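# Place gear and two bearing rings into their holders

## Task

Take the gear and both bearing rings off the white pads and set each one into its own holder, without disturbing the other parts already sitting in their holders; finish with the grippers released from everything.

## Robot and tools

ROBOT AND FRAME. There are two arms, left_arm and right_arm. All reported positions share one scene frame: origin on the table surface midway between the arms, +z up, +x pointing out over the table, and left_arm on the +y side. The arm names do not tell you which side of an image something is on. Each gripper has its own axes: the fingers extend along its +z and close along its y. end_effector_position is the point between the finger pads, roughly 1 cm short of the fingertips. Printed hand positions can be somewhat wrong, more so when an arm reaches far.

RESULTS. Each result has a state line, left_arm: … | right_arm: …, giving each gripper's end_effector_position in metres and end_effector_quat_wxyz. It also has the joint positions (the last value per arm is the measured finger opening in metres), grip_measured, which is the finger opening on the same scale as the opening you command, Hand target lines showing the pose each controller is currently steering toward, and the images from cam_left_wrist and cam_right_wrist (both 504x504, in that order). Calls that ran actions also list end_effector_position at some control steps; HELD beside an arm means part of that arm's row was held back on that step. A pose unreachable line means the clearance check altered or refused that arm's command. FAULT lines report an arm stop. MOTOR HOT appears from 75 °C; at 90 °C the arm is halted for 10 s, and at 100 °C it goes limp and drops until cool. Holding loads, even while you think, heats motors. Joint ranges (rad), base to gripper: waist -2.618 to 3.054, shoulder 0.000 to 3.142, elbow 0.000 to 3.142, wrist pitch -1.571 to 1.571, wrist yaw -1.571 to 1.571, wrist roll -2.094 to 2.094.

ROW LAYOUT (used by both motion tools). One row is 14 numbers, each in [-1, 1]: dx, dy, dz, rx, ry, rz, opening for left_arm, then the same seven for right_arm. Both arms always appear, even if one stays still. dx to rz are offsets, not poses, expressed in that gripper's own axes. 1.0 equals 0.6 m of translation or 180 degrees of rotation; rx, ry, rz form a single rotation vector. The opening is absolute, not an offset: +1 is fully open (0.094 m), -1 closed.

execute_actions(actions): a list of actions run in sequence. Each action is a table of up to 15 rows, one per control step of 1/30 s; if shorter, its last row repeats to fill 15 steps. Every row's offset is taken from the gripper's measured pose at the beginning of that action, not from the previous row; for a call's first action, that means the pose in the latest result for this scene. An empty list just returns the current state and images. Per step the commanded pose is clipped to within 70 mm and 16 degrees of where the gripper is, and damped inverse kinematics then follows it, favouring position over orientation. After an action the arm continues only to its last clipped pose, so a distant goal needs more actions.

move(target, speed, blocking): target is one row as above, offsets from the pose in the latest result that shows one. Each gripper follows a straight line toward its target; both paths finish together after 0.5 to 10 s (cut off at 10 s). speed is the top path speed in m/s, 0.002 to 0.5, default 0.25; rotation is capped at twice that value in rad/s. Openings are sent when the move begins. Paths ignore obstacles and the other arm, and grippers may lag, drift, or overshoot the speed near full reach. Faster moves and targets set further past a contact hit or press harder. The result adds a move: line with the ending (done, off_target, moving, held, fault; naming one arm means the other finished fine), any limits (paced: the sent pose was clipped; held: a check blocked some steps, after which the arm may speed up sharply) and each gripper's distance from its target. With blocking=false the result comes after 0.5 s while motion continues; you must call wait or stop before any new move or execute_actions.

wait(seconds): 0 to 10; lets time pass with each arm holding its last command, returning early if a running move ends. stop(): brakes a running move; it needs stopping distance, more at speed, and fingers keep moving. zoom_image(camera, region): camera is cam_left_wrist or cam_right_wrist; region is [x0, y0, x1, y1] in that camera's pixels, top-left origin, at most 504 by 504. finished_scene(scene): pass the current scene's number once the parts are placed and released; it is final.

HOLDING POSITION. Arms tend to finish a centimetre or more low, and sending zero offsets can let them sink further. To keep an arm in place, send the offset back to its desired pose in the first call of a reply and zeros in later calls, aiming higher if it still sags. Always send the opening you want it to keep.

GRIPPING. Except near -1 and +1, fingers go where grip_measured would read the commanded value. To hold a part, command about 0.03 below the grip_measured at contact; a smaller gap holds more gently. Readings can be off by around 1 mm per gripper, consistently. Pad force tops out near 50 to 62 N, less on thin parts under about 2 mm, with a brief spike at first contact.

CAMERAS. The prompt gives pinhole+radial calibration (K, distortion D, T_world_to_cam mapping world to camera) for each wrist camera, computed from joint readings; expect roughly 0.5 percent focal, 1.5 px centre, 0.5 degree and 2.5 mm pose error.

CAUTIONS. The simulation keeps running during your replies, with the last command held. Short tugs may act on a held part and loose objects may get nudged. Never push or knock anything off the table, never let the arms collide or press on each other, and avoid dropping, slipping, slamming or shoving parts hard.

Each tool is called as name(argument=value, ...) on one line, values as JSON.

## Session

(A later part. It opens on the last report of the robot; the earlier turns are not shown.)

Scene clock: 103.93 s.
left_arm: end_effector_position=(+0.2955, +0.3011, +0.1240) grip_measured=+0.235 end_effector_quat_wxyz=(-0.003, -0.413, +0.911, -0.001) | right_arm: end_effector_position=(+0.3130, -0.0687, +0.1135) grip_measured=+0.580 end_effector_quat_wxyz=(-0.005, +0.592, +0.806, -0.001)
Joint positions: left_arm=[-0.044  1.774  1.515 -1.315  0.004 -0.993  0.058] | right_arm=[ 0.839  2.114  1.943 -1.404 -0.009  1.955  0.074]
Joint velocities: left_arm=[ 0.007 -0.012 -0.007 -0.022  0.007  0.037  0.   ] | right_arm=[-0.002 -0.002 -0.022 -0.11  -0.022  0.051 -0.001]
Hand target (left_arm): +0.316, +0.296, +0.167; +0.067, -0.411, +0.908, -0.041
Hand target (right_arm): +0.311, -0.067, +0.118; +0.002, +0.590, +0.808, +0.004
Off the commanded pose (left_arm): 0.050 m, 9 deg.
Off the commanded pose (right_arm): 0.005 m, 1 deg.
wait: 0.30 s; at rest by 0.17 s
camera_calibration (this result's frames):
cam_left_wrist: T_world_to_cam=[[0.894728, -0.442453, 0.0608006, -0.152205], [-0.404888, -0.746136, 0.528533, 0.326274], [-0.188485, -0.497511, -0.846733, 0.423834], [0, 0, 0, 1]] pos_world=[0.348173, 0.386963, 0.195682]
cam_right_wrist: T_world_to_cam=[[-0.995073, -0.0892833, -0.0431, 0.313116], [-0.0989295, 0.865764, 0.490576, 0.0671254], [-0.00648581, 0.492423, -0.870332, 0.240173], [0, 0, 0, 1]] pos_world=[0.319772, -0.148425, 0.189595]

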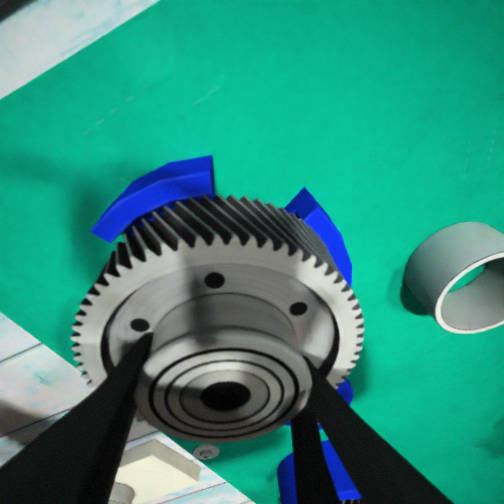

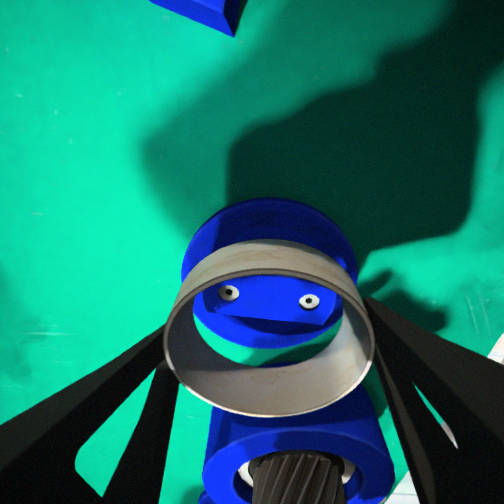

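execute_actions(actions=[[[-0.0195,-0.036,-0.070,0.0407,-0.0294,0,0.19,0.003,-0.002,-0.0075,-0.0055,-0.002,-0.003,0.53],[-0.0195,-0.034,-0.0675,0.0397,-0.0286,0,0.19,0.003,-0.002,-0.0075,-0.0055,-0.002,-0.003,0.53],[-0.0195,-0.032,-0.065,0.0387,-0.0278,0,0.19,0.003,-0.002,-0.0075,-0.0055,-0.002,-0.003,0.53],[-0.019,-0.0305,-0.0625,0.0377,-0.027,0,0.19,0.003,-0.002,-0.0075,-0.0055,-0.002,-0.003,0.53],[-0.0185,-0.029,-0.060,0.0366,-0.0262,0,0.19,0.003,-0.002,-0.0075,-0.0055,-0.002,-0.003,0.53],[-0.018,-0.028,-0.0575,0.0355,-0.0254,0,0.19,0.003,-0.002,-0.0075,-0.0055,-0.002,-0.003,0.53],[-0.0175,-0.027,-0.055,0.0345,-0.0246,0,0.19,0.003,-0.002,-0.0075,-0.0055,-0.002,-0.003,0.53],[-0.017,-0.026,-0.053,0.0336,-0.024,0,0.19,0.003,-0.002,-0.0075,-0.0055,-0.002,-0.003,0.53],[-0.0167,-0.025,-0.051,0.0328,-0.0234,0,0.19,0.003,-0.002,-0.0075,-0.0055,-0.002,-0.003,0.53],[-0.0163,-0.0243,-0.0495,0.032,-0.0228,0,0.19,0.003,-0.002,-0.0075,-0.0055,-0.002,-0.003,0.53],[-0.016,-0.0237,-0.048,0.0315,-0.0224,0,0.19,0.003,-0.002,-0.0075,-0.0055,-0.002,-0.003,0.53],[-0.0158,-0.0232,-0.0468,0.031,-0.022,0,0.19,0.003,-0.002,-0.0075,-0.0055,-0.002,-0.003,0.53]]])

wait(seconds=0.4)

zoom_image(camera="cam_left_wrist", region=[60, 110, 400, 360])

Scene clock: 108.27 s.
left_arm: end_effector_position=(+0.2956, +0.3011, +0.1240) grip_measured=+0.235 end_effector_quat_wxyz=(-0.002, -0.414, +0.910, -0.001) | right_arm: end_effector_position=(+0.3130, -0.0687, +0.1135) grip_measured=+0.580 end_effector_quat_wxyz=(-0.005, +0.592, +0.806, -0.001)
Joint positions: left_arm=[-0.044  1.774  1.515 -1.315  0.004 -0.994  0.058] | right_arm=[ 0.839  2.114  1.943 -1.404 -0.009  1.955  0.074]
Joint velocities: left_arm=[ 0.012 -0.002 -0.002 -0.022  0.037  0.007 -0.   ] | right_arm=[ 0.007  0.012  0.012 -0.022 -0.022  0.037 -0.   ]
Hand target (left_arm): +0.310, +0.300, +0.152; +0.049, -0.414, +0.909, -0.031
Hand target (right_arm): +0.311, -0.067, +0.118; +0.002, +0.588, +0.809, +0.004
Off the commanded pose (left_arm): 0.033 m, 7 deg.
Off the commanded pose (right_arm): 0.005 m, 1 deg.
Step readings (end_effector_position):
0: left_arm (+0.2955, +0.3011, +0.1240) | right_arm (+0.3130, -0.0687, +0.1135)
1: left_arm (+0.2955, +0.3011, +0.1240) | right_arm (+0.3130, -0.0687, +0.1135)
2: left_arm (+0.2955, +0.3011, +0.1240) | right_arm (+0.3130, -0.0687, +0.1135)
4: left_arm (+0.2955, +0.3011, +0.1240) | right_arm (+0.3130, -0.0687, +0.1135)
8: left_arm (+0.2955, +0.3011, +0.1240) | right_arm (+0.3130, -0.0687, +0.1135)
15: end_effector_position above
camera_calibration (this result's frames):
cam_left_wrist: T_world_to_cam=[[0.895211, -0.441425, 0.0611572, -0.152792], [-0.404232, -0.746573, 0.528418, 0.326254], [-0.187599, -0.497768, -0.846778, 0.423666], [0, 0, 0, 1]] pos_world=[0.348142, 0.387013, 0.195697]
cam_right_wrist: T_world_to_cam=[[-0.995073, -0.0892833, -0.0431, 0.313116], [-0.0989295, 0.865764, 0.490576, 0.0671254], [-0.00648581, 0.492423, -0.870332, 0.240173], [0, 0, 0, 1]] pos_world=[0.319772, -0.148425, 0.189595]

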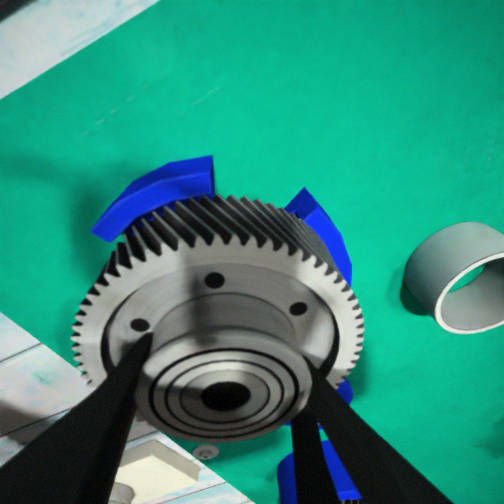

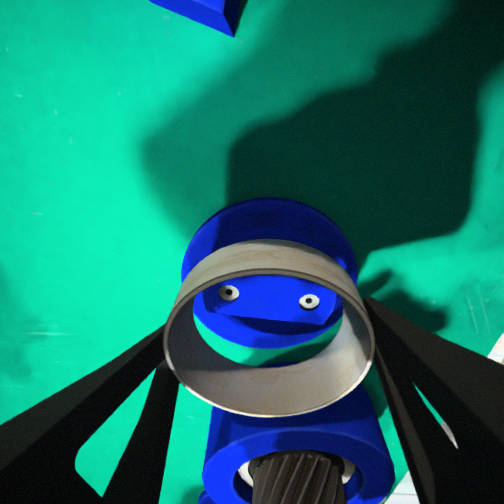

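Scene clock: 108.67 s.
left_arm: end_effector_position=(+0.2956, +0.3011, +0.1240) grip_measured=+0.235 end_effector_quat_wxyz=(-0.002, -0.414, +0.910, -0.001) | right_arm: end_effector_position=(+0.3130, -0.0687, +0.1135) grip_measured=+0.580 end_effector_quat_wxyz=(-0.005, +0.592, +0.806, -0.001)
Joint positions: left_arm=[-0.044  1.774  1.515 -1.315  0.004 -0.994  0.058] | right_arm=[ 0.839  2.114  1.943 -1.404 -0.009  1.955  0.074]
Joint velocities: left_arm=[ 0.002 -0.002 -0.017 -0.007  0.051 -0.081 -0.001] | right_arm=[ 0.007 -0.007  0.007  0.007  0.037  0.051 -0.   ]
Hand target (left_arm): +0.310, +0.300, +0.152; +0.049, -0.414, +0.909, -0.031
Hand target (right_arm): +0.311, -0.067, +0.118; +0.002, +0.588, +0.809, +0.004
Off the commanded pose (left_arm): 0.033 m, 7 deg.
Off the commanded pose (right_arm): 0.005 m, 1 deg.
wait: 0.40 s; at rest by 0.17 s
camera_calibration (this result's frames):
cam_left_wrist: T_world_to_cam=[[0.895211, -0.441425, 0.0611572, -0.152792], [-0.404232, -0.746573, 0.528418, 0.326254], [-0.187599, -0.497768, -0.846778, 0.423666], [0, 0, 0, 1]] pos_world=[0.348142, 0.387013, 0.195697]
cam_right_wrist: T_world_to_cam=[[-0.995073, -0.0892833, -0.0431, 0.313116], [-0.0989295, 0.865764, 0.490576, 0.0671254], [-0.00648581, 0.492423, -0.870332, 0.240173], [0, 0, 0, 1]] pos_world=[0.319772, -0.148425, 0.189595]

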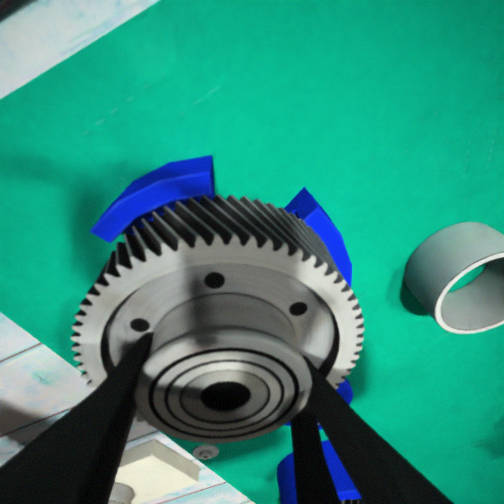

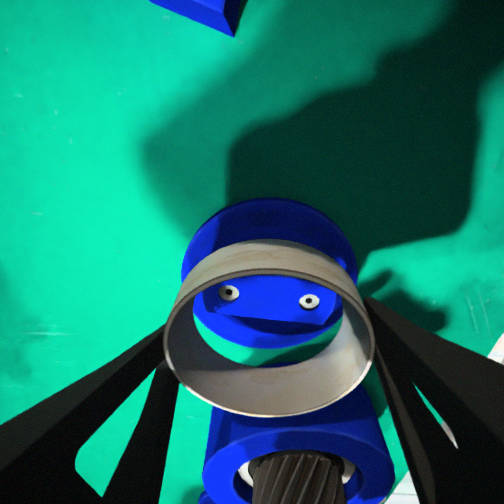

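Region (60, 110, 400, 360) of cam_left_wrist's 504x504 image, scaled by 1.482, with more detail than that image has; it fills the top 371 rows of this view, and the rest is white.

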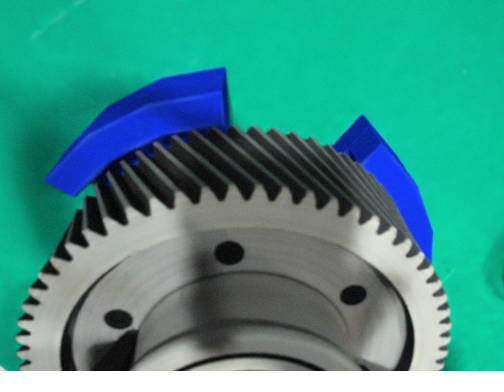

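execute_actions(actions=[[[-0.0153,-0.0225,-0.0457,0.0305,-0.0216,0,0.19,0.003,-0.002,-0.0075,-0.0055,-0.002,-0.003,0.53],[-0.0148,-0.0218,-0.0446,0.030,-0.0212,0,0.19,0.003,-0.002,-0.0075,-0.0055,-0.002,-0.003,0.53],[-0.0144,-0.0211,-0.0435,0.0294,-0.0208,0,0.19,0.003,-0.002,-0.0075,-0.0055,-0.002,-0.003,0.53],[-0.0139,-0.0204,-0.0424,0.0289,-0.0205,0,0.19,0.003,-0.002,-0.0075,-0.0055,-0.002,-0.003,0.53],[-0.0135,-0.0197,-0.0413,0.0283,-0.0201,0,0.19,0.003,-0.002,-0.0075,-0.0055,-0.002,-0.003,0.53],[-0.013,-0.019,-0.0402,0.0278,-0.0197,0,0.19,0.003,-0.002,-0.0075,-0.0055,-0.002,-0.003,0.53],[-0.0126,-0.0183,-0.039,0.0272,-0.0193,0,0.19,0.003,-0.002,-0.0075,-0.0055,-0.002,-0.003,0.53],[-0.0121,-0.0176,-0.0379,0.0267,-0.0189,0,0.19,0.003,-0.002,-0.0075,-0.0055,-0.002,-0.003,0.53],[-0.0117,-0.0169,-0.0368,0.0261,-0.0186,0,0.19,0.003,-0.002,-0.0075,-0.0055,-0.002,-0.003,0.53],[-0.0112,-0.0162,-0.0357,0.0256,-0.0182,0,0.19,0.003,-0.002,-0.0075,-0.0055,-0.002,-0.003,0.53],[-0.0108,-0.0155,-0.0346,0.025,-0.0178,0,0.19,0.003,-0.002,-0.0075,-0.0055,-0.002,-0.003,0.53],[-0.0103,-0.0148,-0.0335,0.0245,-0.0174,0,0.19,0.003,-0.002,-0.0075,-0.0055,-0.002,-0.003,0.53]]])

wait(seconds=0.3)

zoom_image(camera="cam_left_wrist", region=[60, 110, 400, 360])

Scene clock: 110.77 s.
left_arm: end_effector_position=(+0.2946, +0.3010, +0.1220) grip_measured=+0.235 end_effector_quat_wxyz=(-0.004, -0.414, +0.910, -0.000) | right_arm: end_effector_position=(+0.3130, -0.0687, +0.1135) grip_measured=+0.580 end_effector_quat_wxyz=(-0.005, +0.592, +0.806, -0.001)
Joint positions: left_arm=[-0.044  1.774  1.507 -1.31   0.005 -0.994  0.058] | right_arm=[ 0.839  2.114  1.943 -1.404 -0.009  1.955  0.074]
Joint velocities: left_arm=[ 0.017 -0.002  0.007 -0.051  0.037 -0.037  0.001] | right_arm=[ 0.002 -0.012 -0.002  0.022 -0.022 -0.007  0.001]
Hand target (left_arm): +0.305, +0.300, +0.144; +0.038, -0.414, +0.909, -0.024
Hand target (right_arm): +0.311, -0.067, +0.118; +0.002, +0.588, +0.809, +0.004
Off the commanded pose (left_arm): 0.025 m, 6 deg.
Off the commanded pose (right_arm): 0.005 m, 1 deg.
Step readings (end_effector_position):
0: left_arm (+0.2956, +0.3011, +0.1240) | right_arm (+0.3130, -0.0687, +0.1135)
1: left_arm (+0.2955, +0.3011, +0.1237) | right_arm (+0.3130, -0.0687, +0.1135)
2: left_arm (+0.2953, +0.3011, +0.1233) | right_arm (+0.3130, -0.0687, +0.1135)
4: left_arm (+0.2952, +0.3011, +0.1228) | right_arm (+0.3130, -0.0687, +0.1135)
8: left_arm (+0.2950, +0.3011, +0.1226) | right_arm (+0.3130, -0.0687, +0.1135)
15: end_effector_position above
camera_calibration (this result's frames):
cam_left_wrist: T_world_to_cam=[[0.895431, -0.441357, 0.0583757, -0.151646], [-0.402312, -0.746031, 0.530643, 0.325836], [-0.190653, -0.498639, -0.845583, 0.422731], [0, 0, 0, 1]] pos_world=[0.347471, 0.386944, 0.193404]
cam_right_wrist: T_world_to_cam=[[-0.995073, -0.0892833, -0.0431, 0.313116], [-0.0989295, 0.865764, 0.490576, 0.0671254], [-0.00648581, 0.492423, -0.870332, 0.240173], [0, 0, 0, 1]] pos_world=[0.319772, -0.148425, 0.189595]

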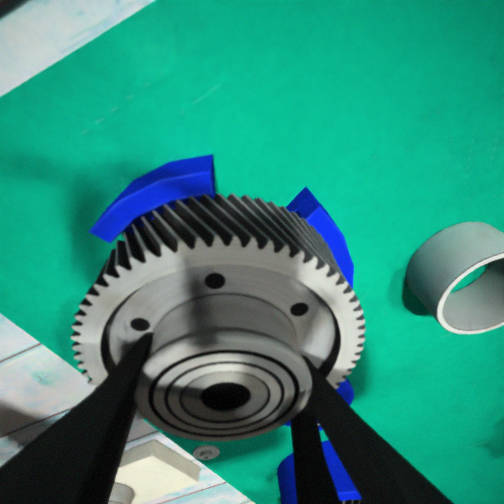

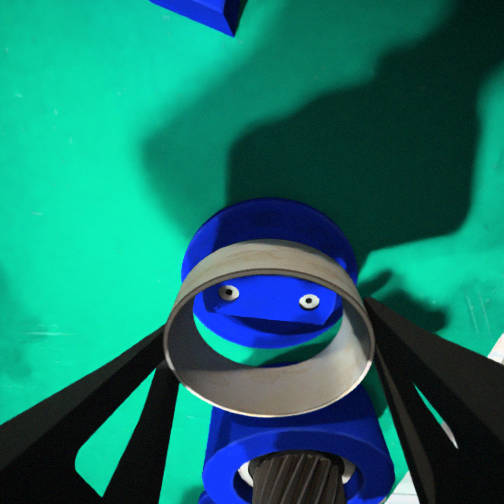

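Scene clock: 111.07 s.
left_arm: end_effector_position=(+0.2946, +0.3010, +0.1220) grip_measured=+0.235 end_effector_quat_wxyz=(-0.004, -0.414, +0.910, -0.000) | right_arm: end_effector_position=(+0.3130, -0.0687, +0.1135) grip_measured=+0.580 end_effector_quat_wxyz=(-0.005, +0.592, +0.806, -0.001)
Joint positions: left_arm=[-0.044  1.774  1.507 -1.31   0.005 -0.994  0.058] | right_arm=[ 0.839  2.114  1.943 -1.404 -0.009  1.955  0.074]
Joint velocities: left_arm=[-0.007 -0.012 -0.012  0.022  0.095  0.007 -0.001] | right_arm=[-0.007  0.002  0.007  0.051 -0.022 -0.007  0.001]
Hand target (left_arm): +0.305, +0.300, +0.144; +0.038, -0.414, +0.909, -0.024
Hand target (right_arm): +0.311, -0.067, +0.118; +0.002, +0.588, +0.809, +0.004
Off the commanded pose (left_arm): 0.025 m, 6 deg.
Off the commanded pose (right_arm): 0.005 m, 1 deg.
wait: 0.30 s; at rest by 0.17 s
camera_calibration (this result's frames):
cam_left_wrist: T_world_to_cam=[[0.895431, -0.441357, 0.0583757, -0.151646], [-0.402312, -0.746031, 0.530643, 0.325836], [-0.190653, -0.498639, -0.845583, 0.422731], [0, 0, 0, 1]] pos_world=[0.347471, 0.386944, 0.193404]
cam_right_wrist: T_world_to_cam=[[-0.995073, -0.0892833, -0.0431, 0.313116], [-0.0989295, 0.865764, 0.490576, 0.0671254], [-0.00648581, 0.492423, -0.870332, 0.240173], [0, 0, 0, 1]] pos_world=[0.319772, -0.148425, 0.189595]

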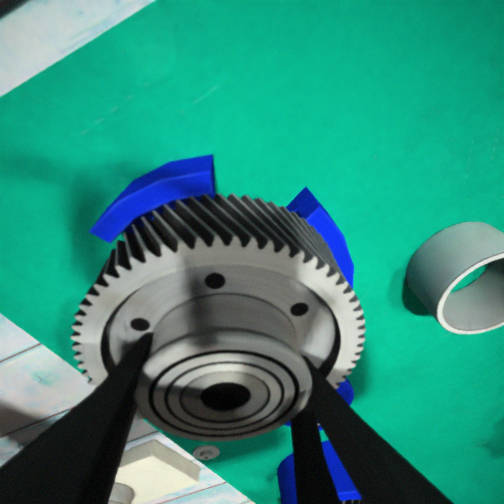

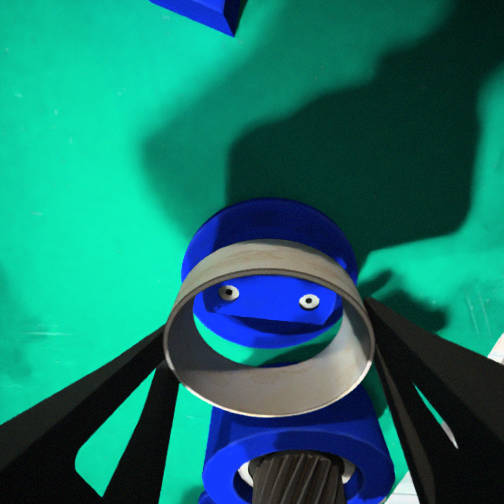

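Region (60, 110, 400, 360) of cam_left_wrist's 504x504 image, scaled by 1.482, with more detail than that image has; it fills the top 371 rows of this view, and the rest is white.

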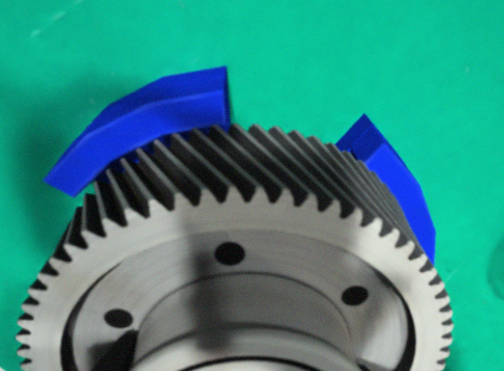

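execute_actions(actions=[[[-0.0111,-0.0157,-0.0396,0.0268,-0.0194,0,0.19,0.003,-0.002,-0.0075,-0.0055,-0.002,-0.003,0.53],[-0.0109,-0.0154,-0.0422,0.0282,-0.0202,0,0.19,0.003,-0.002,-0.0075,-0.0055,-0.002,-0.003,0.53],[-0.0107,-0.015,-0.0447,0.0295,-0.0211,0,0.19,0.003,-0.002,-0.0075,-0.0055,-0.002,-0.003,0.53],[-0.0105,-0.0147,-0.0473,0.0308,-0.022,0,0.19,0.003,-0.002,-0.0075,-0.0055,-0.002,-0.003,0.53],[-0.0103,-0.0144,-0.0499,0.0322,-0.0229,0,0.19,0.003,-0.002,-0.0075,-0.0055,-0.002,-0.003,0.53],[-0.0101,-0.0141,-0.0525,0.0335,-0.0237,0,0.19,0.003,-0.002,-0.0075,-0.0055,-0.002,-0.003,0.53],[-0.0099,-0.0138,-0.0551,0.0348,-0.0246,0,0.19,0.003,-0.002,-0.0075,-0.0055,-0.002,-0.003,0.53],[-0.0097,-0.0134,-0.0576,0.0361,-0.0255,0,0.19,0.003,-0.002,-0.0075,-0.0055,-0.002,-0.003,0.53],[-0.0095,-0.0131,-0.0602,0.0375,-0.0263,0,0.19,0.003,-0.002,-0.0075,-0.0055,-0.002,-0.003,0.53],[-0.0093,-0.0128,-0.0628,0.0388,-0.0272,0,0.19,0.003,-0.002,-0.0075,-0.0055,-0.002,-0.003,0.53]]])

zoom_image(camera="cam_left_wrist", region=[80, 140, 380, 320])

Scene clock: 114.00 s.
left_arm: end_effector_position=(+0.2938, +0.3010, +0.1222) grip_measured=+0.235 end_effector_quat_wxyz=(+0.004, -0.414, +0.910, -0.006) | right_arm: end_effector_position=(+0.3130, -0.0687, +0.1135) grip_measured=+0.580 end_effector_quat_wxyz=(-0.005, +0.592, +0.806, -0.001)
Joint positions: left_arm=[-0.044  1.753  1.482 -1.288  0.006 -0.994  0.058] | right_arm=[ 0.839  2.114  1.943 -1.404 -0.009  1.955  0.074]
Joint velocities: left_arm=[ 0.017 -0.007  0.007 -0.066 -0.007 -0.081 -0.   ] | right_arm=[ 0.002 -0.002  0.012 -0.051  0.007  0.022 -0.   ]
Hand target (left_arm): +0.302, +0.301, +0.158; +0.059, -0.414, +0.907, -0.038
Hand target (right_arm): +0.311, -0.067, +0.118; +0.002, +0.588, +0.809, +0.004
Off the commanded pose (left_arm): 0.039 m, 7 deg.
Off the commanded pose (right_arm): 0.005 m, 1 deg.
Step readings (end_effector_position):
0: left_arm (+0.2946, +0.3010, +0.1220) | right_arm (+0.3130, -0.0687, +0.1135)
1: left_arm (+0.2946, +0.3010, +0.1220) | right_arm (+0.3130, -0.0687, +0.1135)
2: left_arm (+0.2946, +0.3010, +0.1220) | right_arm (+0.3130, -0.0687, +0.1135)
4: left_arm (+0.2946, +0.3010, +0.1220) | right_arm (+0.3130, -0.0687, +0.1135)
8: left_arm (+0.2941, +0.3010, +0.1219) | right_arm (+0.3130, -0.0687, +0.1135)
15: end_effector_position above
camera_calibration (this result's frames):
cam_left_wrist: T_world_to_cam=[[0.894131, -0.441148, 0.0769368, -0.15285], [-0.412454, -0.744388, 0.525137, 0.328569], [-0.174392, -0.501273, -0.847533, 0.419058], [0, 0, 0, 1]] pos_world=[0.345268, 0.387216, 0.194382]
cam_right_wrist: T_world_to_cam=[[-0.995073, -0.0892833, -0.0431, 0.313116], [-0.0989295, 0.865764, 0.490576, 0.0671254], [-0.00648581, 0.492423, -0.870332, 0.240173], [0, 0, 0, 1]] pos_world=[0.319772, -0.148425, 0.189595]

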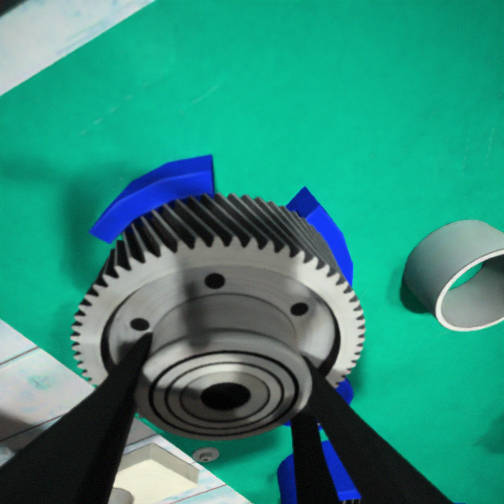

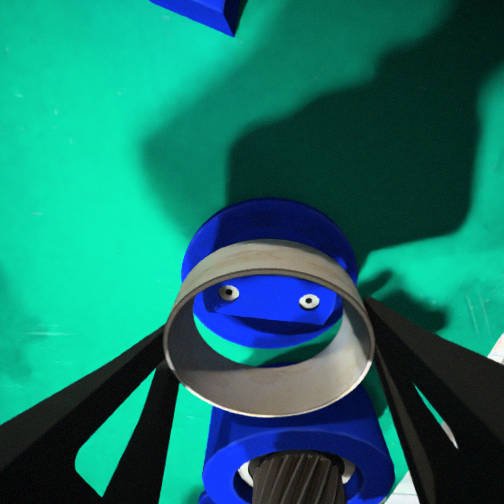

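Region (80, 140, 380, 320) of cam_left_wrist's 504x504 image, scaled by 1.680, with more detail than that image has; it fills the top 302 rows of this view, and the rest is white.

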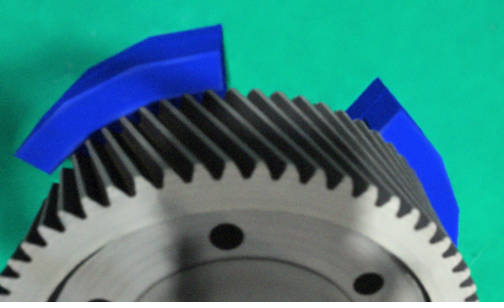

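execute_actions(actions=[[[-0.010,-0.0138,-0.0622,0.0321,-0.0229,0,0.19,0.003,-0.002,-0.0075,-0.0055,-0.002,-0.003,0.53],[-0.0092,-0.0126,-0.0622,0.0311,-0.0223,0,0.19,0.003,-0.002,-0.0075,-0.0055,-0.002,-0.003,0.53],[-0.0085,-0.0114,-0.0622,0.0302,-0.0217,0,0.19,0.003,-0.002,-0.0075,-0.0055,-0.002,-0.003,0.53],[-0.0077,-0.0102,-0.0622,0.0293,-0.0211,0,0.19,0.003,-0.002,-0.0075,-0.0055,-0.002,-0.003,0.53],[-0.0069,-0.009,-0.0622,0.0283,-0.0205,0,0.19,0.003,-0.002,-0.0075,-0.0055,-0.002,-0.003,0.53],[-0.0061,-0.0078,-0.0622,0.0274,-0.0199,0,0.19,0.003,-0.002,-0.0075,-0.0055,-0.002,-0.003,0.53],[-0.0053,-0.0065,-0.0622,0.0265,-0.0192,0,0.19,0.003,-0.002,-0.0075,-0.0055,-0.002,-0.003,0.53],[-0.0045,-0.0053,-0.0622,0.0255,-0.0186,0,0.19,0.003,-0.002,-0.0075,-0.0055,-0.002,-0.003,0.53],[-0.0038,-0.0041,-0.0622,0.0246,-0.018,0,0.19,0.003,-0.002,-0.0075,-0.0055,-0.002,-0.003,0.53],[-0.003,-0.0029,-0.0622,0.0237,-0.0174,0,0.19,0.003,-0.002,-0.0075,-0.0055,-0.002,-0.003,0.53],[-0.0022,-0.0017,-0.0622,0.0227,-0.0168,0,0.19,0.003,-0.002,-0.0075,-0.0055,-0.002,-0.003,0.53],[-0.0014,-0.0005,-0.0622,0.0218,-0.0162,0,0.19,0.003,-0.002,-0.0075,-0.0055,-0.002,-0.003,0.53]]])

wait(seconds=0.3)

zoom_image(camera="cam_left_wrist", region=[80, 140, 380, 320])

Scene clock: 117.43 s.
left_arm: end_effector_position=(+0.2936, +0.3010, +0.1222) grip_measured=+0.235 end_effector_quat_wxyz=(+0.004, -0.414, +0.910, -0.006) | right_arm: end_effector_position=(+0.3130, -0.0687, +0.1135) grip_measured=+0.580 end_effector_quat_wxyz=(-0.005, +0.592, +0.806, -0.001)
Joint positions: left_arm=[-0.044  1.753  1.482 -1.288  0.006 -0.994  0.058] | right_arm=[ 0.839  2.114  1.943 -1.404 -0.009  1.955  0.074]
Joint velocities: left_arm=[-0.017 -0.002 -0.007  0.007 -0.022 -0.022 -0.   ] | right_arm=[ 0.002  0.002  0.012 -0.022 -0.066 -0.037 -0.001]
Hand target (left_arm): +0.293, +0.302, +0.157; +0.041, -0.414, +0.909, -0.026
Hand target (right_arm): +0.311, -0.067, +0.118; +0.002, +0.588, +0.809, +0.004
Off the commanded pose (left_arm): 0.037 m, 5 deg.
Off the commanded pose (right_arm): 0.005 m, 1 deg.
Step readings (end_effector_position):
0: left_arm (+0.2939, +0.3010, +0.1222) | right_arm (+0.3130, -0.0687, +0.1135)
1: left_arm (+0.2939, +0.3010, +0.1222) | right_arm (+0.3130, -0.0687, +0.1135)
2: left_arm (+0.2939, +0.3010, +0.1222) | right_arm (+0.3130, -0.0687, +0.1135)
4: left_arm (+0.2939, +0.3010, +0.1222) | right_arm (+0.3130, -0.0687, +0.1135)
8: left_arm (+0.2938, +0.3010, +0.1222) | right_arm (+0.3130, -0.0687, +0.1135)
15: end_effector_position above
camera_calibration (this result's frames):
cam_left_wrist: T_world_to_cam=[[0.894188, -0.441156, 0.076214, -0.152597], [-0.412057, -0.744444, 0.525368, 0.328385], [-0.175032, -0.501183, -0.847455, 0.419188], [0, 0, 0, 1]] pos_world=[0.345135, 0.387235, 0.19435]
cam_right_wrist: T_world_to_cam=[[-0.995073, -0.0892833, -0.0431, 0.313116], [-0.0989295, 0.865764, 0.490576, 0.0671254], [-0.00648581, 0.492423, -0.870332, 0.240173], [0, 0, 0, 1]] pos_world=[0.319772, -0.148425, 0.189595]

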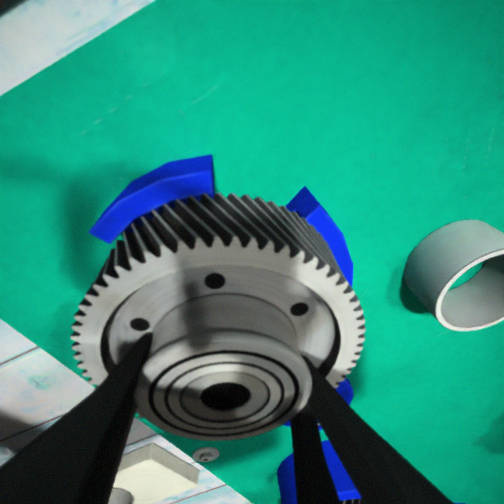

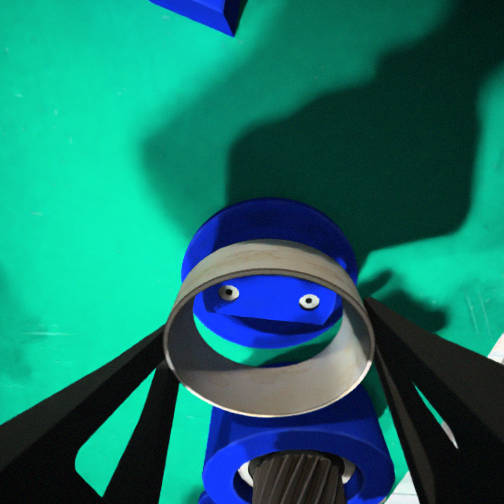

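Scene clock: 117.73 s.
left_arm: end_effector_position=(+0.2936, +0.3010, +0.1222) grip_measured=+0.235 end_effector_quat_wxyz=(+0.004, -0.414, +0.910, -0.006) | right_arm: end_effector_position=(+0.3130, -0.0687, +0.1135) grip_measured=+0.580 end_effector_quat_wxyz=(-0.005, +0.592, +0.806, -0.001)
Joint positions: left_arm=[-0.044  1.753  1.482 -1.288  0.006 -0.994  0.058] | right_arm=[ 0.839  2.114  1.943 -1.404 -0.009  1.955  0.074]
Joint velocities: left_arm=[-0.002 -0.002 -0.027 -0.007  0.066  0.022  0.   ] | right_arm=[-0.007 -0.002 -0.007  0.066 -0.066  0.037 -0.001]
Hand target (left_arm): +0.293, +0.302, +0.157; +0.041, -0.414, +0.909, -0.026
Hand target (right_arm): +0.311, -0.067, +0.118; +0.002, +0.588, +0.809, +0.004
Off the commanded pose (left_arm): 0.037 m, 5 deg.
Off the commanded pose (right_arm): 0.005 m, 1 deg.
wait: 0.30 s; at rest by 0.17 s
camera_calibration (this result's frames):
cam_left_wrist: T_world_to_cam=[[0.894188, -0.441156, 0.076214, -0.152597], [-0.412057, -0.744444, 0.525368, 0.328385], [-0.175032, -0.501183, -0.847455, 0.419188], [0, 0, 0, 1]] pos_world=[0.345135, 0.387235, 0.19435]
cam_right_wrist: T_world_to_cam=[[-0.995073, -0.0892833, -0.0431, 0.313116], [-0.0989295, 0.865764, 0.490576, 0.0671254], [-0.00648581, 0.492423, -0.870332, 0.240173], [0, 0, 0, 1]] pos_world=[0.319772, -0.148425, 0.189595]

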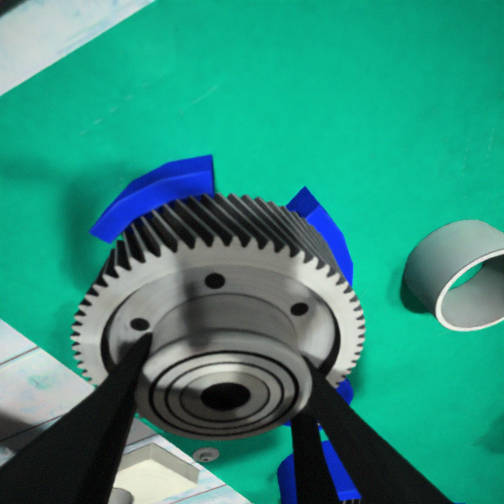

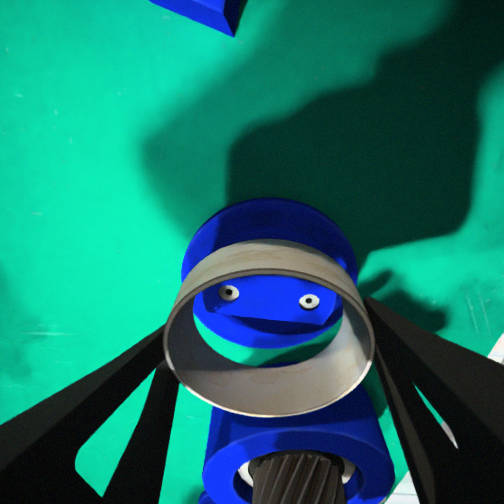

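Region (80, 140, 380, 320) of cam_left_wrist's 504x504 image, scaled by 1.680, with more detail than that image has; it fills the top 302 rows of this view, and the rest is white.

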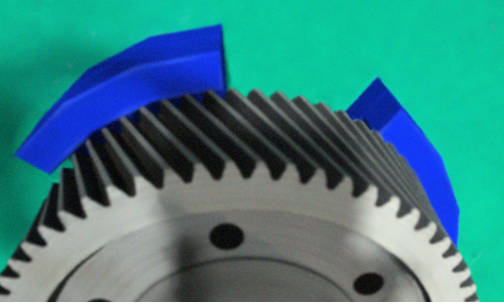

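execute_actions(actions=[])

Scene clock: 120.33 s.
left_arm: end_effector_position=(+0.2936, +0.3010, +0.1222) grip_measured=+0.235 end_effector_quat_wxyz=(+0.004, -0.414, +0.910, -0.006) | right_arm: end_effector_position=(+0.3130, -0.0687, +0.1135) grip_measured=+0.580 end_effector_quat_wxyz=(-0.005, +0.592, +0.806, -0.001)
Joint positions: left_arm=[-0.044  1.753  1.482 -1.288  0.006 -0.994  0.058] | right_arm=[ 0.839  2.114  1.943 -1.404 -0.009  1.955  0.074]
Joint velocities: left_arm=[ 0.012  0.007 -0.002  0.022 -0.051 -0.037  0.001] | right_arm=[-0.007  0.002  0.002  0.007 -0.007 -0.037 -0.   ]
Hand target (left_arm): +0.293, +0.302, +0.157; +0.041, -0.414, +0.909, -0.026
Hand target (right_arm): +0.311, -0.067, +0.118; +0.002, +0.588, +0.809, +0.004
Off the commanded pose (left_arm): 0.037 m, 5 deg.
Off the commanded pose (right_arm): 0.005 m, 1 deg.
camera_calibration (this result's frames):
cam_left_wrist: T_world_to_cam=[[0.894188, -0.441156, 0.076214, -0.152597], [-0.412057, -0.744444, 0.525368, 0.328385], [-0.175032, -0.501183, -0.847455, 0.419188], [0, 0, 0, 1]] pos_world=[0.345135, 0.387235, 0.19435]
cam_right_wrist: T_world_to_cam=[[-0.995073, -0.0892833, -0.0431, 0.313116], [-0.0989295, 0.865764, 0.490576, 0.0671254], [-0.00648581, 0.492423, -0.870332, 0.240173], [0, 0, 0, 1]] pos_world=[0.319772, -0.148425, 0.189595]

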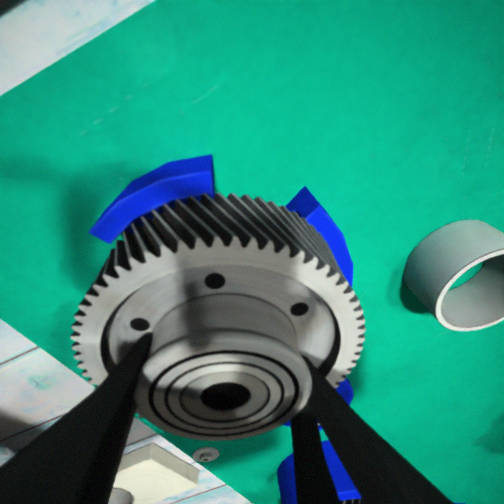

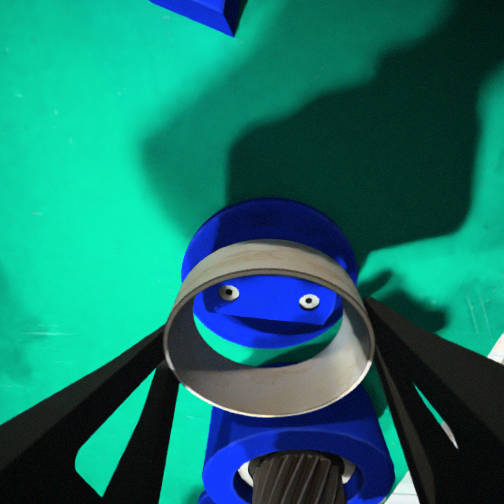

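execute_actions(actions=[[[-0.0014,-0.0005,-0.066,0.0218,-0.0162,0,0.19,0.003,-0.002,-0.0075,-0.0055,-0.002,-0.003,0.53],[-0.0014,-0.0005,-0.070,0.0218,-0.0162,0,0.19,0.003,-0.002,-0.0065,-0.0055,-0.002,-0.003,0.53],[-0.0014,-0.0005,-0.074,0.0218,-0.0162,0,0.19,0.0028,-0.002,-0.0055,-0.0055,-0.002,-0.003,0.53],[-0.0014,-0.0005,-0.077,0.0218,-0.0162,0,0.19,0.0026,-0.002,-0.0045,-0.0055,-0.002,-0.003,0.53],[-0.0014,-0.0005,-0.080,0.0218,-0.0162,0,0.19,0.0024,-0.002,-0.0035,-0.0055,-0.002,-0.003,0.53],[-0.0014,-0.0005,-0.083,0.0218,-0.0162,0,0.19,0.0022,-0.002,-0.0025,-0.0055,-0.002,-0.003,0.53],[-0.0014,-0.0005,-0.086,0.0218,-0.0162,0,0.19,0.002,-0.002,-0.0015,-0.0055,-0.002,-0.003,0.53],[-0.0014,-0.0005,-0.088,0.0218,-0.0162,0,0.19,0.0018,-0.002,-0.0005,-0.0055,-0.002,-0.003,0.53],[-0.0014,-0.0005,-0.090,0.0218,-0.0162,0,0.19,0.0016,-0.002,0.0005,-0.0055,-0.002,-0.003,0.53],[-0.0014,-0.0005,-0.092,0.0218,-0.0162,0,0.19,0.0014,-0.002,0.0015,-0.0055,-0.002,-0.003,0.53],[-0.0014,-0.0005,-0.093,0.0218,-0.0162,0,0.19,0.0012,-0.002,0.0025,-0.0055,-0.002,-0.003,0.53],[-0.0014,-0.0005,-0.094,0.0218,-0.0162,0,0.19,0.001,-0.002,0.0035,-0.0055,-0.002,-0.003,0.53]]])

Scene clock: 124.40 s.
left_arm: end_effector_position=(+0.2777, +0.3033, +0.1275) grip_measured=+0.235 end_effector_quat_wxyz=(-0.024, -0.413, +0.910, +0.012) | right_arm: end_effector_position=(+0.3123, -0.0692, +0.1068) grip_measured=+0.580 end_effector_quat_wxyz=(-0.006, +0.592, +0.806, -0.004)
Joint positions: left_arm=[-0.044  1.753  1.502 -1.373  0.006 -0.992  0.058] | right_arm=[ 0.839  2.114  1.916 -1.383 -0.009  1.955  0.074]
Joint velocities: left_arm=[-0.002 -0.012  0.042 -0.183  0.022 -0.066  0.   ] | right_arm=[-0.002 -0.017 -0.027 -0.066  0.051  0.037  0.001]
Hand target (left_arm): +0.290, +0.303, +0.176; +0.041, -0.414, +0.909, -0.026
Hand target (right_arm): +0.312, -0.068, +0.111; +0.002, +0.588, +0.809, +0.004
Off the commanded pose (left_arm): 0.054 m, 9 deg.
Off the commanded pose (right_arm): 0.005 m, 1 deg.
Step readings (end_effector_position):
0: left_arm (+0.2936, +0.3010, +0.1222) | right_arm (+0.3130, -0.0687, +0.1135)
1: left_arm (+0.2936, +0.3010, +0.1222) | right_arm (+0.3130, -0.0687, +0.1135)
2: left_arm (+0.2935, +0.3011, +0.1222) | right_arm (+0.3130, -0.0687, +0.1135)
4: left_arm (+0.2933, +0.3011, +0.1222) | right_arm (+0.3133, -0.0685, +0.1135)
8: left_arm (+0.2912, +0.3014, +0.1242) | right_arm (+0.3144, -0.0675, +0.1130)
15: end_effector_position above
camera_calibration (this result's frames):
cam_left_wrist: T_world_to_cam=[[0.89627, -0.443277, 0.0143423, -0.129787], [-0.378936, -0.748572, 0.544103, 0.310352], [-0.230452, -0.493098, -0.838896, 0.433911], [0, 0, 0, 1]] pos_world=[0.333923, 0.388749, 0.197004]
cam_right_wrist: T_world_to_cam=[[-0.99523, -0.0894127, -0.0390088, 0.311722], [-0.097056, 0.867307, 0.48822, 0.0705999], [-0.00982044, 0.489677, -0.871849, 0.235606], [0, 0, 0, 1]] pos_world=[0.319401, -0.148731, 0.183105]

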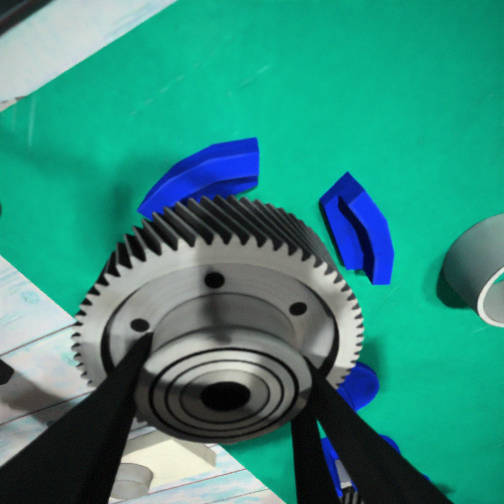

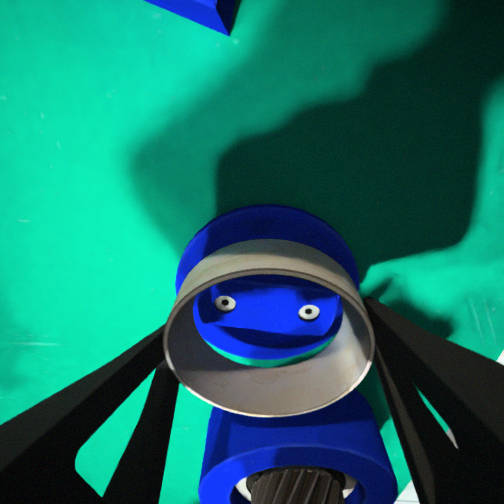

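execute_actions(actions=[])

Scene clock: 125.20 s.
left_arm: end_effector_position=(+0.2769, +0.3034, +0.1291) grip_measured=+0.235 end_effector_quat_wxyz=(-0.025, -0.413, +0.910, +0.013) | right_arm: end_effector_position=(+0.3134, -0.0683, +0.1067) grip_measured=+0.580 end_effector_quat_wxyz=(-0.005, +0.592, +0.806, -0.001)
Joint positions: left_arm=[-0.044  1.753  1.508 -1.383  0.006 -0.992  0.058] | right_arm=[ 0.839  2.114  1.916 -1.377 -0.009  1.955  0.074]
Joint velocities: left_arm=[-0.012  0.002  0.002 -0.051 -0.037  0.022 -0.   ] | right_arm=[ 0.002 -0.022  0.012 -0.081 -0.022 -0.007 -0.   ]
Hand target (left_arm): +0.290, +0.303, +0.176; +0.041, -0.414, +0.909, -0.026
Hand target (right_arm): +0.312, -0.068, +0.111; +0.002, +0.588, +0.809, +0.004
Off the commanded pose (left_arm): 0.052 m, 9 deg.
Off the commanded pose (right_arm): 0.005 m, 1 deg.
camera_calibration (this result's frames):
cam_left_wrist: T_world_to_cam=[[0.896309, -0.443283, 0.011444, -0.128736], [-0.37729, -0.748805, 0.544924, 0.308799], [-0.232986, -0.492738, -0.838407, 0.435649], [0, 0, 0, 1]] pos_world=[0.333394, 0.388824, 0.198452]
cam_right_wrist: T_world_to_cam=[[-0.995048, -0.0892622, -0.0437293, 0.313351], [-0.0992185, 0.865526, 0.490938, 0.0702386], [-0.00597331, 0.492845, -0.870096, 0.233903], [0, 0, 0, 1]] pos_world=[0.320166, -0.148101, 0.182738]

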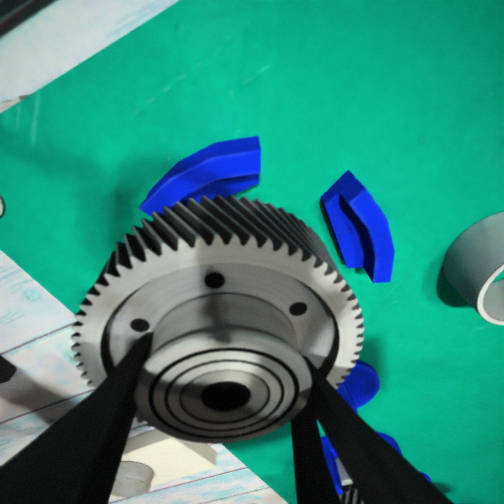

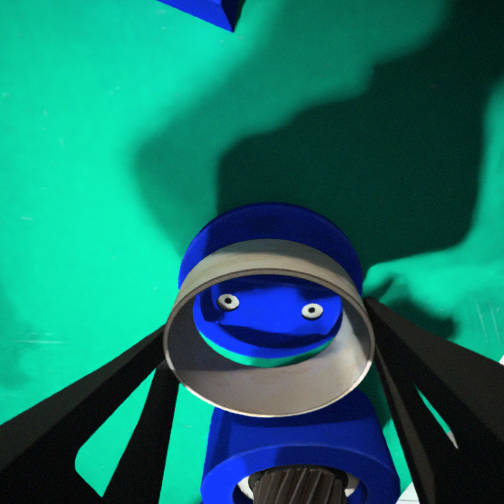

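execute_actions(actions=[[[-0.0139,-0.0207,-0.0841,0.0411,-0.0288,0,0.19,0.0005,-0.0028,-0.0078,-0.0055,-0.002,-0.003,0.53],[-0.0149,-0.0222,-0.0844,0.0423,-0.0296,0,0.19,0.0005,-0.0028,-0.0078,-0.0055,-0.002,-0.003,0.53],[-0.0160,-0.0240,-0.0848,0.0437,-0.0304,0,0.19,0.0005,-0.0028,-0.0078,-0.0055,-0.002,-0.003,0.53],[-0.0172,-0.0258,-0.0852,0.0451,-0.0313,0,0.19,0.0005,-0.0028,-0.0078,-0.0055,-0.002,-0.003,0.53],[-0.0184,-0.0276,-0.0856,0.0465,-0.0322,0,0.19,0.0005,-0.0028,-0.0078,-0.0055,-0.002,-0.003,0.53],[-0.0196,-0.0294,-0.0860,0.0479,-0.0331,0,0.19,0.0005,-0.0028,-0.0078,-0.0055,-0.002,-0.003,0.53],[-0.0208,-0.0312,-0.0864,0.0493,-0.0340,0,0.19,0.0005,-0.0028,-0.0078,-0.0055,-0.002,-0.003,0.53],[-0.0220,-0.0330,-0.0868,0.0507,-0.0349,0,0.19,0.0005,-0.0028,-0.0078,-0.0055,-0.002,-0.003,0.53],[-0.0231,-0.0348,-0.0871,0.0521,-0.0358,0,0.19,0.0005,-0.0028,-0.0078,-0.0055,-0.002,-0.003,0.53],[-0.0242,-0.0365,-0.0875,0.0534,-0.0367,0,0.19,0.0005,-0.0028,-0.0078,-0.0055,-0.002,-0.003,0.53],[-0.0252,-0.0380,-0.0878,0.0545,-0.0374,0,0.19,0.0005,-0.0028,-0.0078,-0.0055,-0.002,-0.003,0.53],[-0.0260,-0.0393,-0.0881,0.0555,-0.0381,0,0.19,0.0005,-0.0028,-0.0078,-0.0055,-0.002,-0.003,0.53],[-0.0267,-0.0404,-0.0883,0.0563,-0.0386,0,0.19,0.0005,-0.0028,-0.0078,-0.0055,-0.002,-0.003,0.53],[-0.0273,-0.0413,-0.0885,0.0570,-0.0390,0,0.19,0.0005,-0.0028,-0.0078,-0.0055,-0.002,-0.003,0.53],[-0.0278,-0.0420,-0.0887,0.0576,-0.0394,0,0.19,0.0005,-0.0028,-0.0078,-0.0055,-0.002,-0.003,0.53]]])

wait(seconds=0.4)

Scene clock: 131.93 s.
left_arm: end_effector_position=(+0.2829, +0.3026, +0.1289) grip_measured=+0.235 end_effector_quat_wxyz=(-0.015, -0.413, +0.911, +0.006) | right_arm: end_effector_position=(+0.3136, -0.0682, +0.1067) grip_measured=+0.580 end_effector_quat_wxyz=(-0.005, +0.592, +0.806, -0.000)
Joint positions: left_arm=[-0.044  1.753  1.508 -1.359  0.006 -0.992  0.058] | right_arm=[ 0.839  2.114  1.916 -1.375 -0.009  1.955  0.074]
Joint velocities: left_arm=[-0.017 -0.012 -0.017  0.095 -0.007 -0.11  -0.   ] | right_arm=[ 0.017 -0.012 -0.007 -0.066 -0.022  0.051  0.001]
Hand target (left_arm): +0.304, +0.301, +0.180; +0.068, -0.414, +0.907, -0.044
Hand target (right_arm): +0.312, -0.069, +0.111; +0.002, +0.588, +0.809, +0.004
Off the commanded pose (left_arm): 0.058 m, 11 deg.
Off the commanded pose (right_arm): 0.005 m, 1 deg.
Step readings (end_effector_position):
0: left_arm (+0.2769, +0.3034, +0.1291) | right_arm (+0.3134, -0.0683, +0.1067)
1: left_arm (+0.2769, +0.3034, +0.1291) | right_arm (+0.3134, -0.0683, +0.1067)
2: left_arm (+0.2769, +0.3034, +0.1291) | right_arm (+0.3135, -0.0683, +0.1067)
4: left_arm (+0.2770, +0.3034, +0.1291) | right_arm (+0.3136, -0.0682, +0.1067)
8: left_arm (+0.2778, +0.3033, +0.1291) | right_arm (+0.3136, -0.0682, +0.1067)
15: end_effector_position above
camera_calibration (this result's frames):
cam_left_wrist: T_world_to_cam=[[0.895765, -0.443206, 0.0342628, -0.137212], [-0.390179, -0.746976, 0.538319, 0.31449], [-0.212993, -0.495576, -0.842044, 0.432058], [0, 0, 0, 1]] pos_world=[0.337642, 0.388222, 0.199217]
cam_right_wrist: T_world_to_cam=[[-0.995009, -0.0892301, -0.0446733, 0.313677], [-0.0996525, 0.865169, 0.49148, 0.0701583], [-0.00520482, 0.493478, -0.869743, 0.233579], [0, 0, 0, 1]] pos_world=[0.320318, -0.147975, 0.182685]

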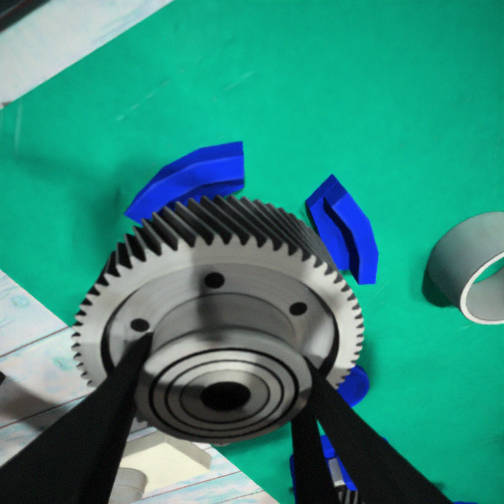

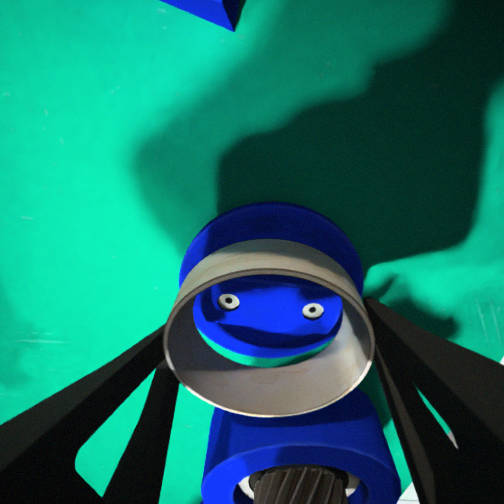

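Scene clock: 132.33 s.
left_arm: end_effector_position=(+0.2852, +0.3022, +0.1288) grip_measured=+0.235 end_effector_quat_wxyz=(-0.011, -0.413, +0.911, +0.004) | right_arm: end_effector_position=(+0.3136, -0.0682, +0.1067) grip_measured=+0.580 end_effector_quat_wxyz=(-0.005, +0.592, +0.806, -0.000)
Joint positions: left_arm=[-0.044  1.753  1.508 -1.349  0.006 -0.992  0.058] | right_arm=[ 0.839  2.114  1.916 -1.375 -0.009  1.955  0.074]
Joint velocities: left_arm=[ 0.002 -0.007 -0.002 -0.051 -0.037 -0.007 -0.001] | right_arm=[-0.007  0.007 -0.002  0.022  0.022  0.022 -0.   ]
Hand target (left_arm): +0.304, +0.301, +0.180; +0.068, -0.414, +0.907, -0.044
Hand target (right_arm): +0.312, -0.069, +0.111; +0.002, +0.588, +0.809, +0.004
Off the commanded pose (left_arm): 0.057 m, 11 deg.
Off the commanded pose (right_arm): 0.005 m, 1 deg.
wait: 0.40 s; at rest by 0.23 s
camera_calibration (this result's frames):
cam_left_wrist: T_world_to_cam=[[0.895399, -0.443154, 0.0433131, -0.140536], [-0.395249, -0.746256, 0.535612, 0.316771], [-0.205036, -0.496705, -0.843353, 0.430577], [0, 0, 0, 1]] pos_world=[0.339322, 0.387983, 0.199549]
cam_right_wrist: T_world_to_cam=[[-0.995009, -0.0892301, -0.0446733, 0.313677], [-0.0996525, 0.865169, 0.49148, 0.0701583], [-0.00520482, 0.493478, -0.869743, 0.233579], [0, 0, 0, 1]] pos_world=[0.320318, -0.147975, 0.182685]

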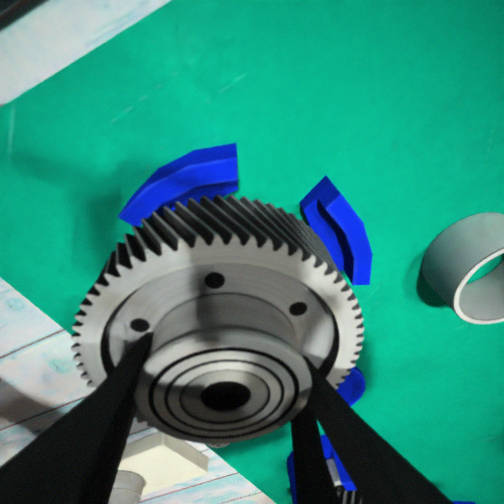

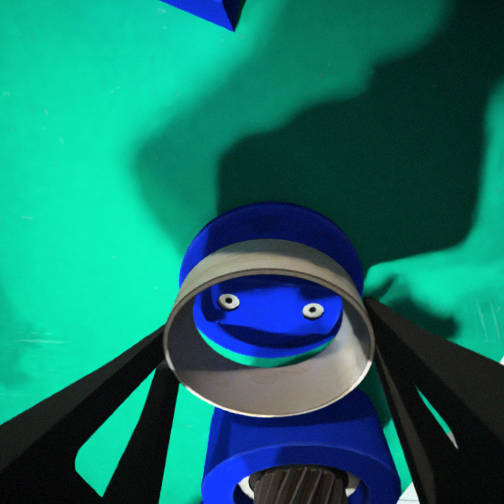

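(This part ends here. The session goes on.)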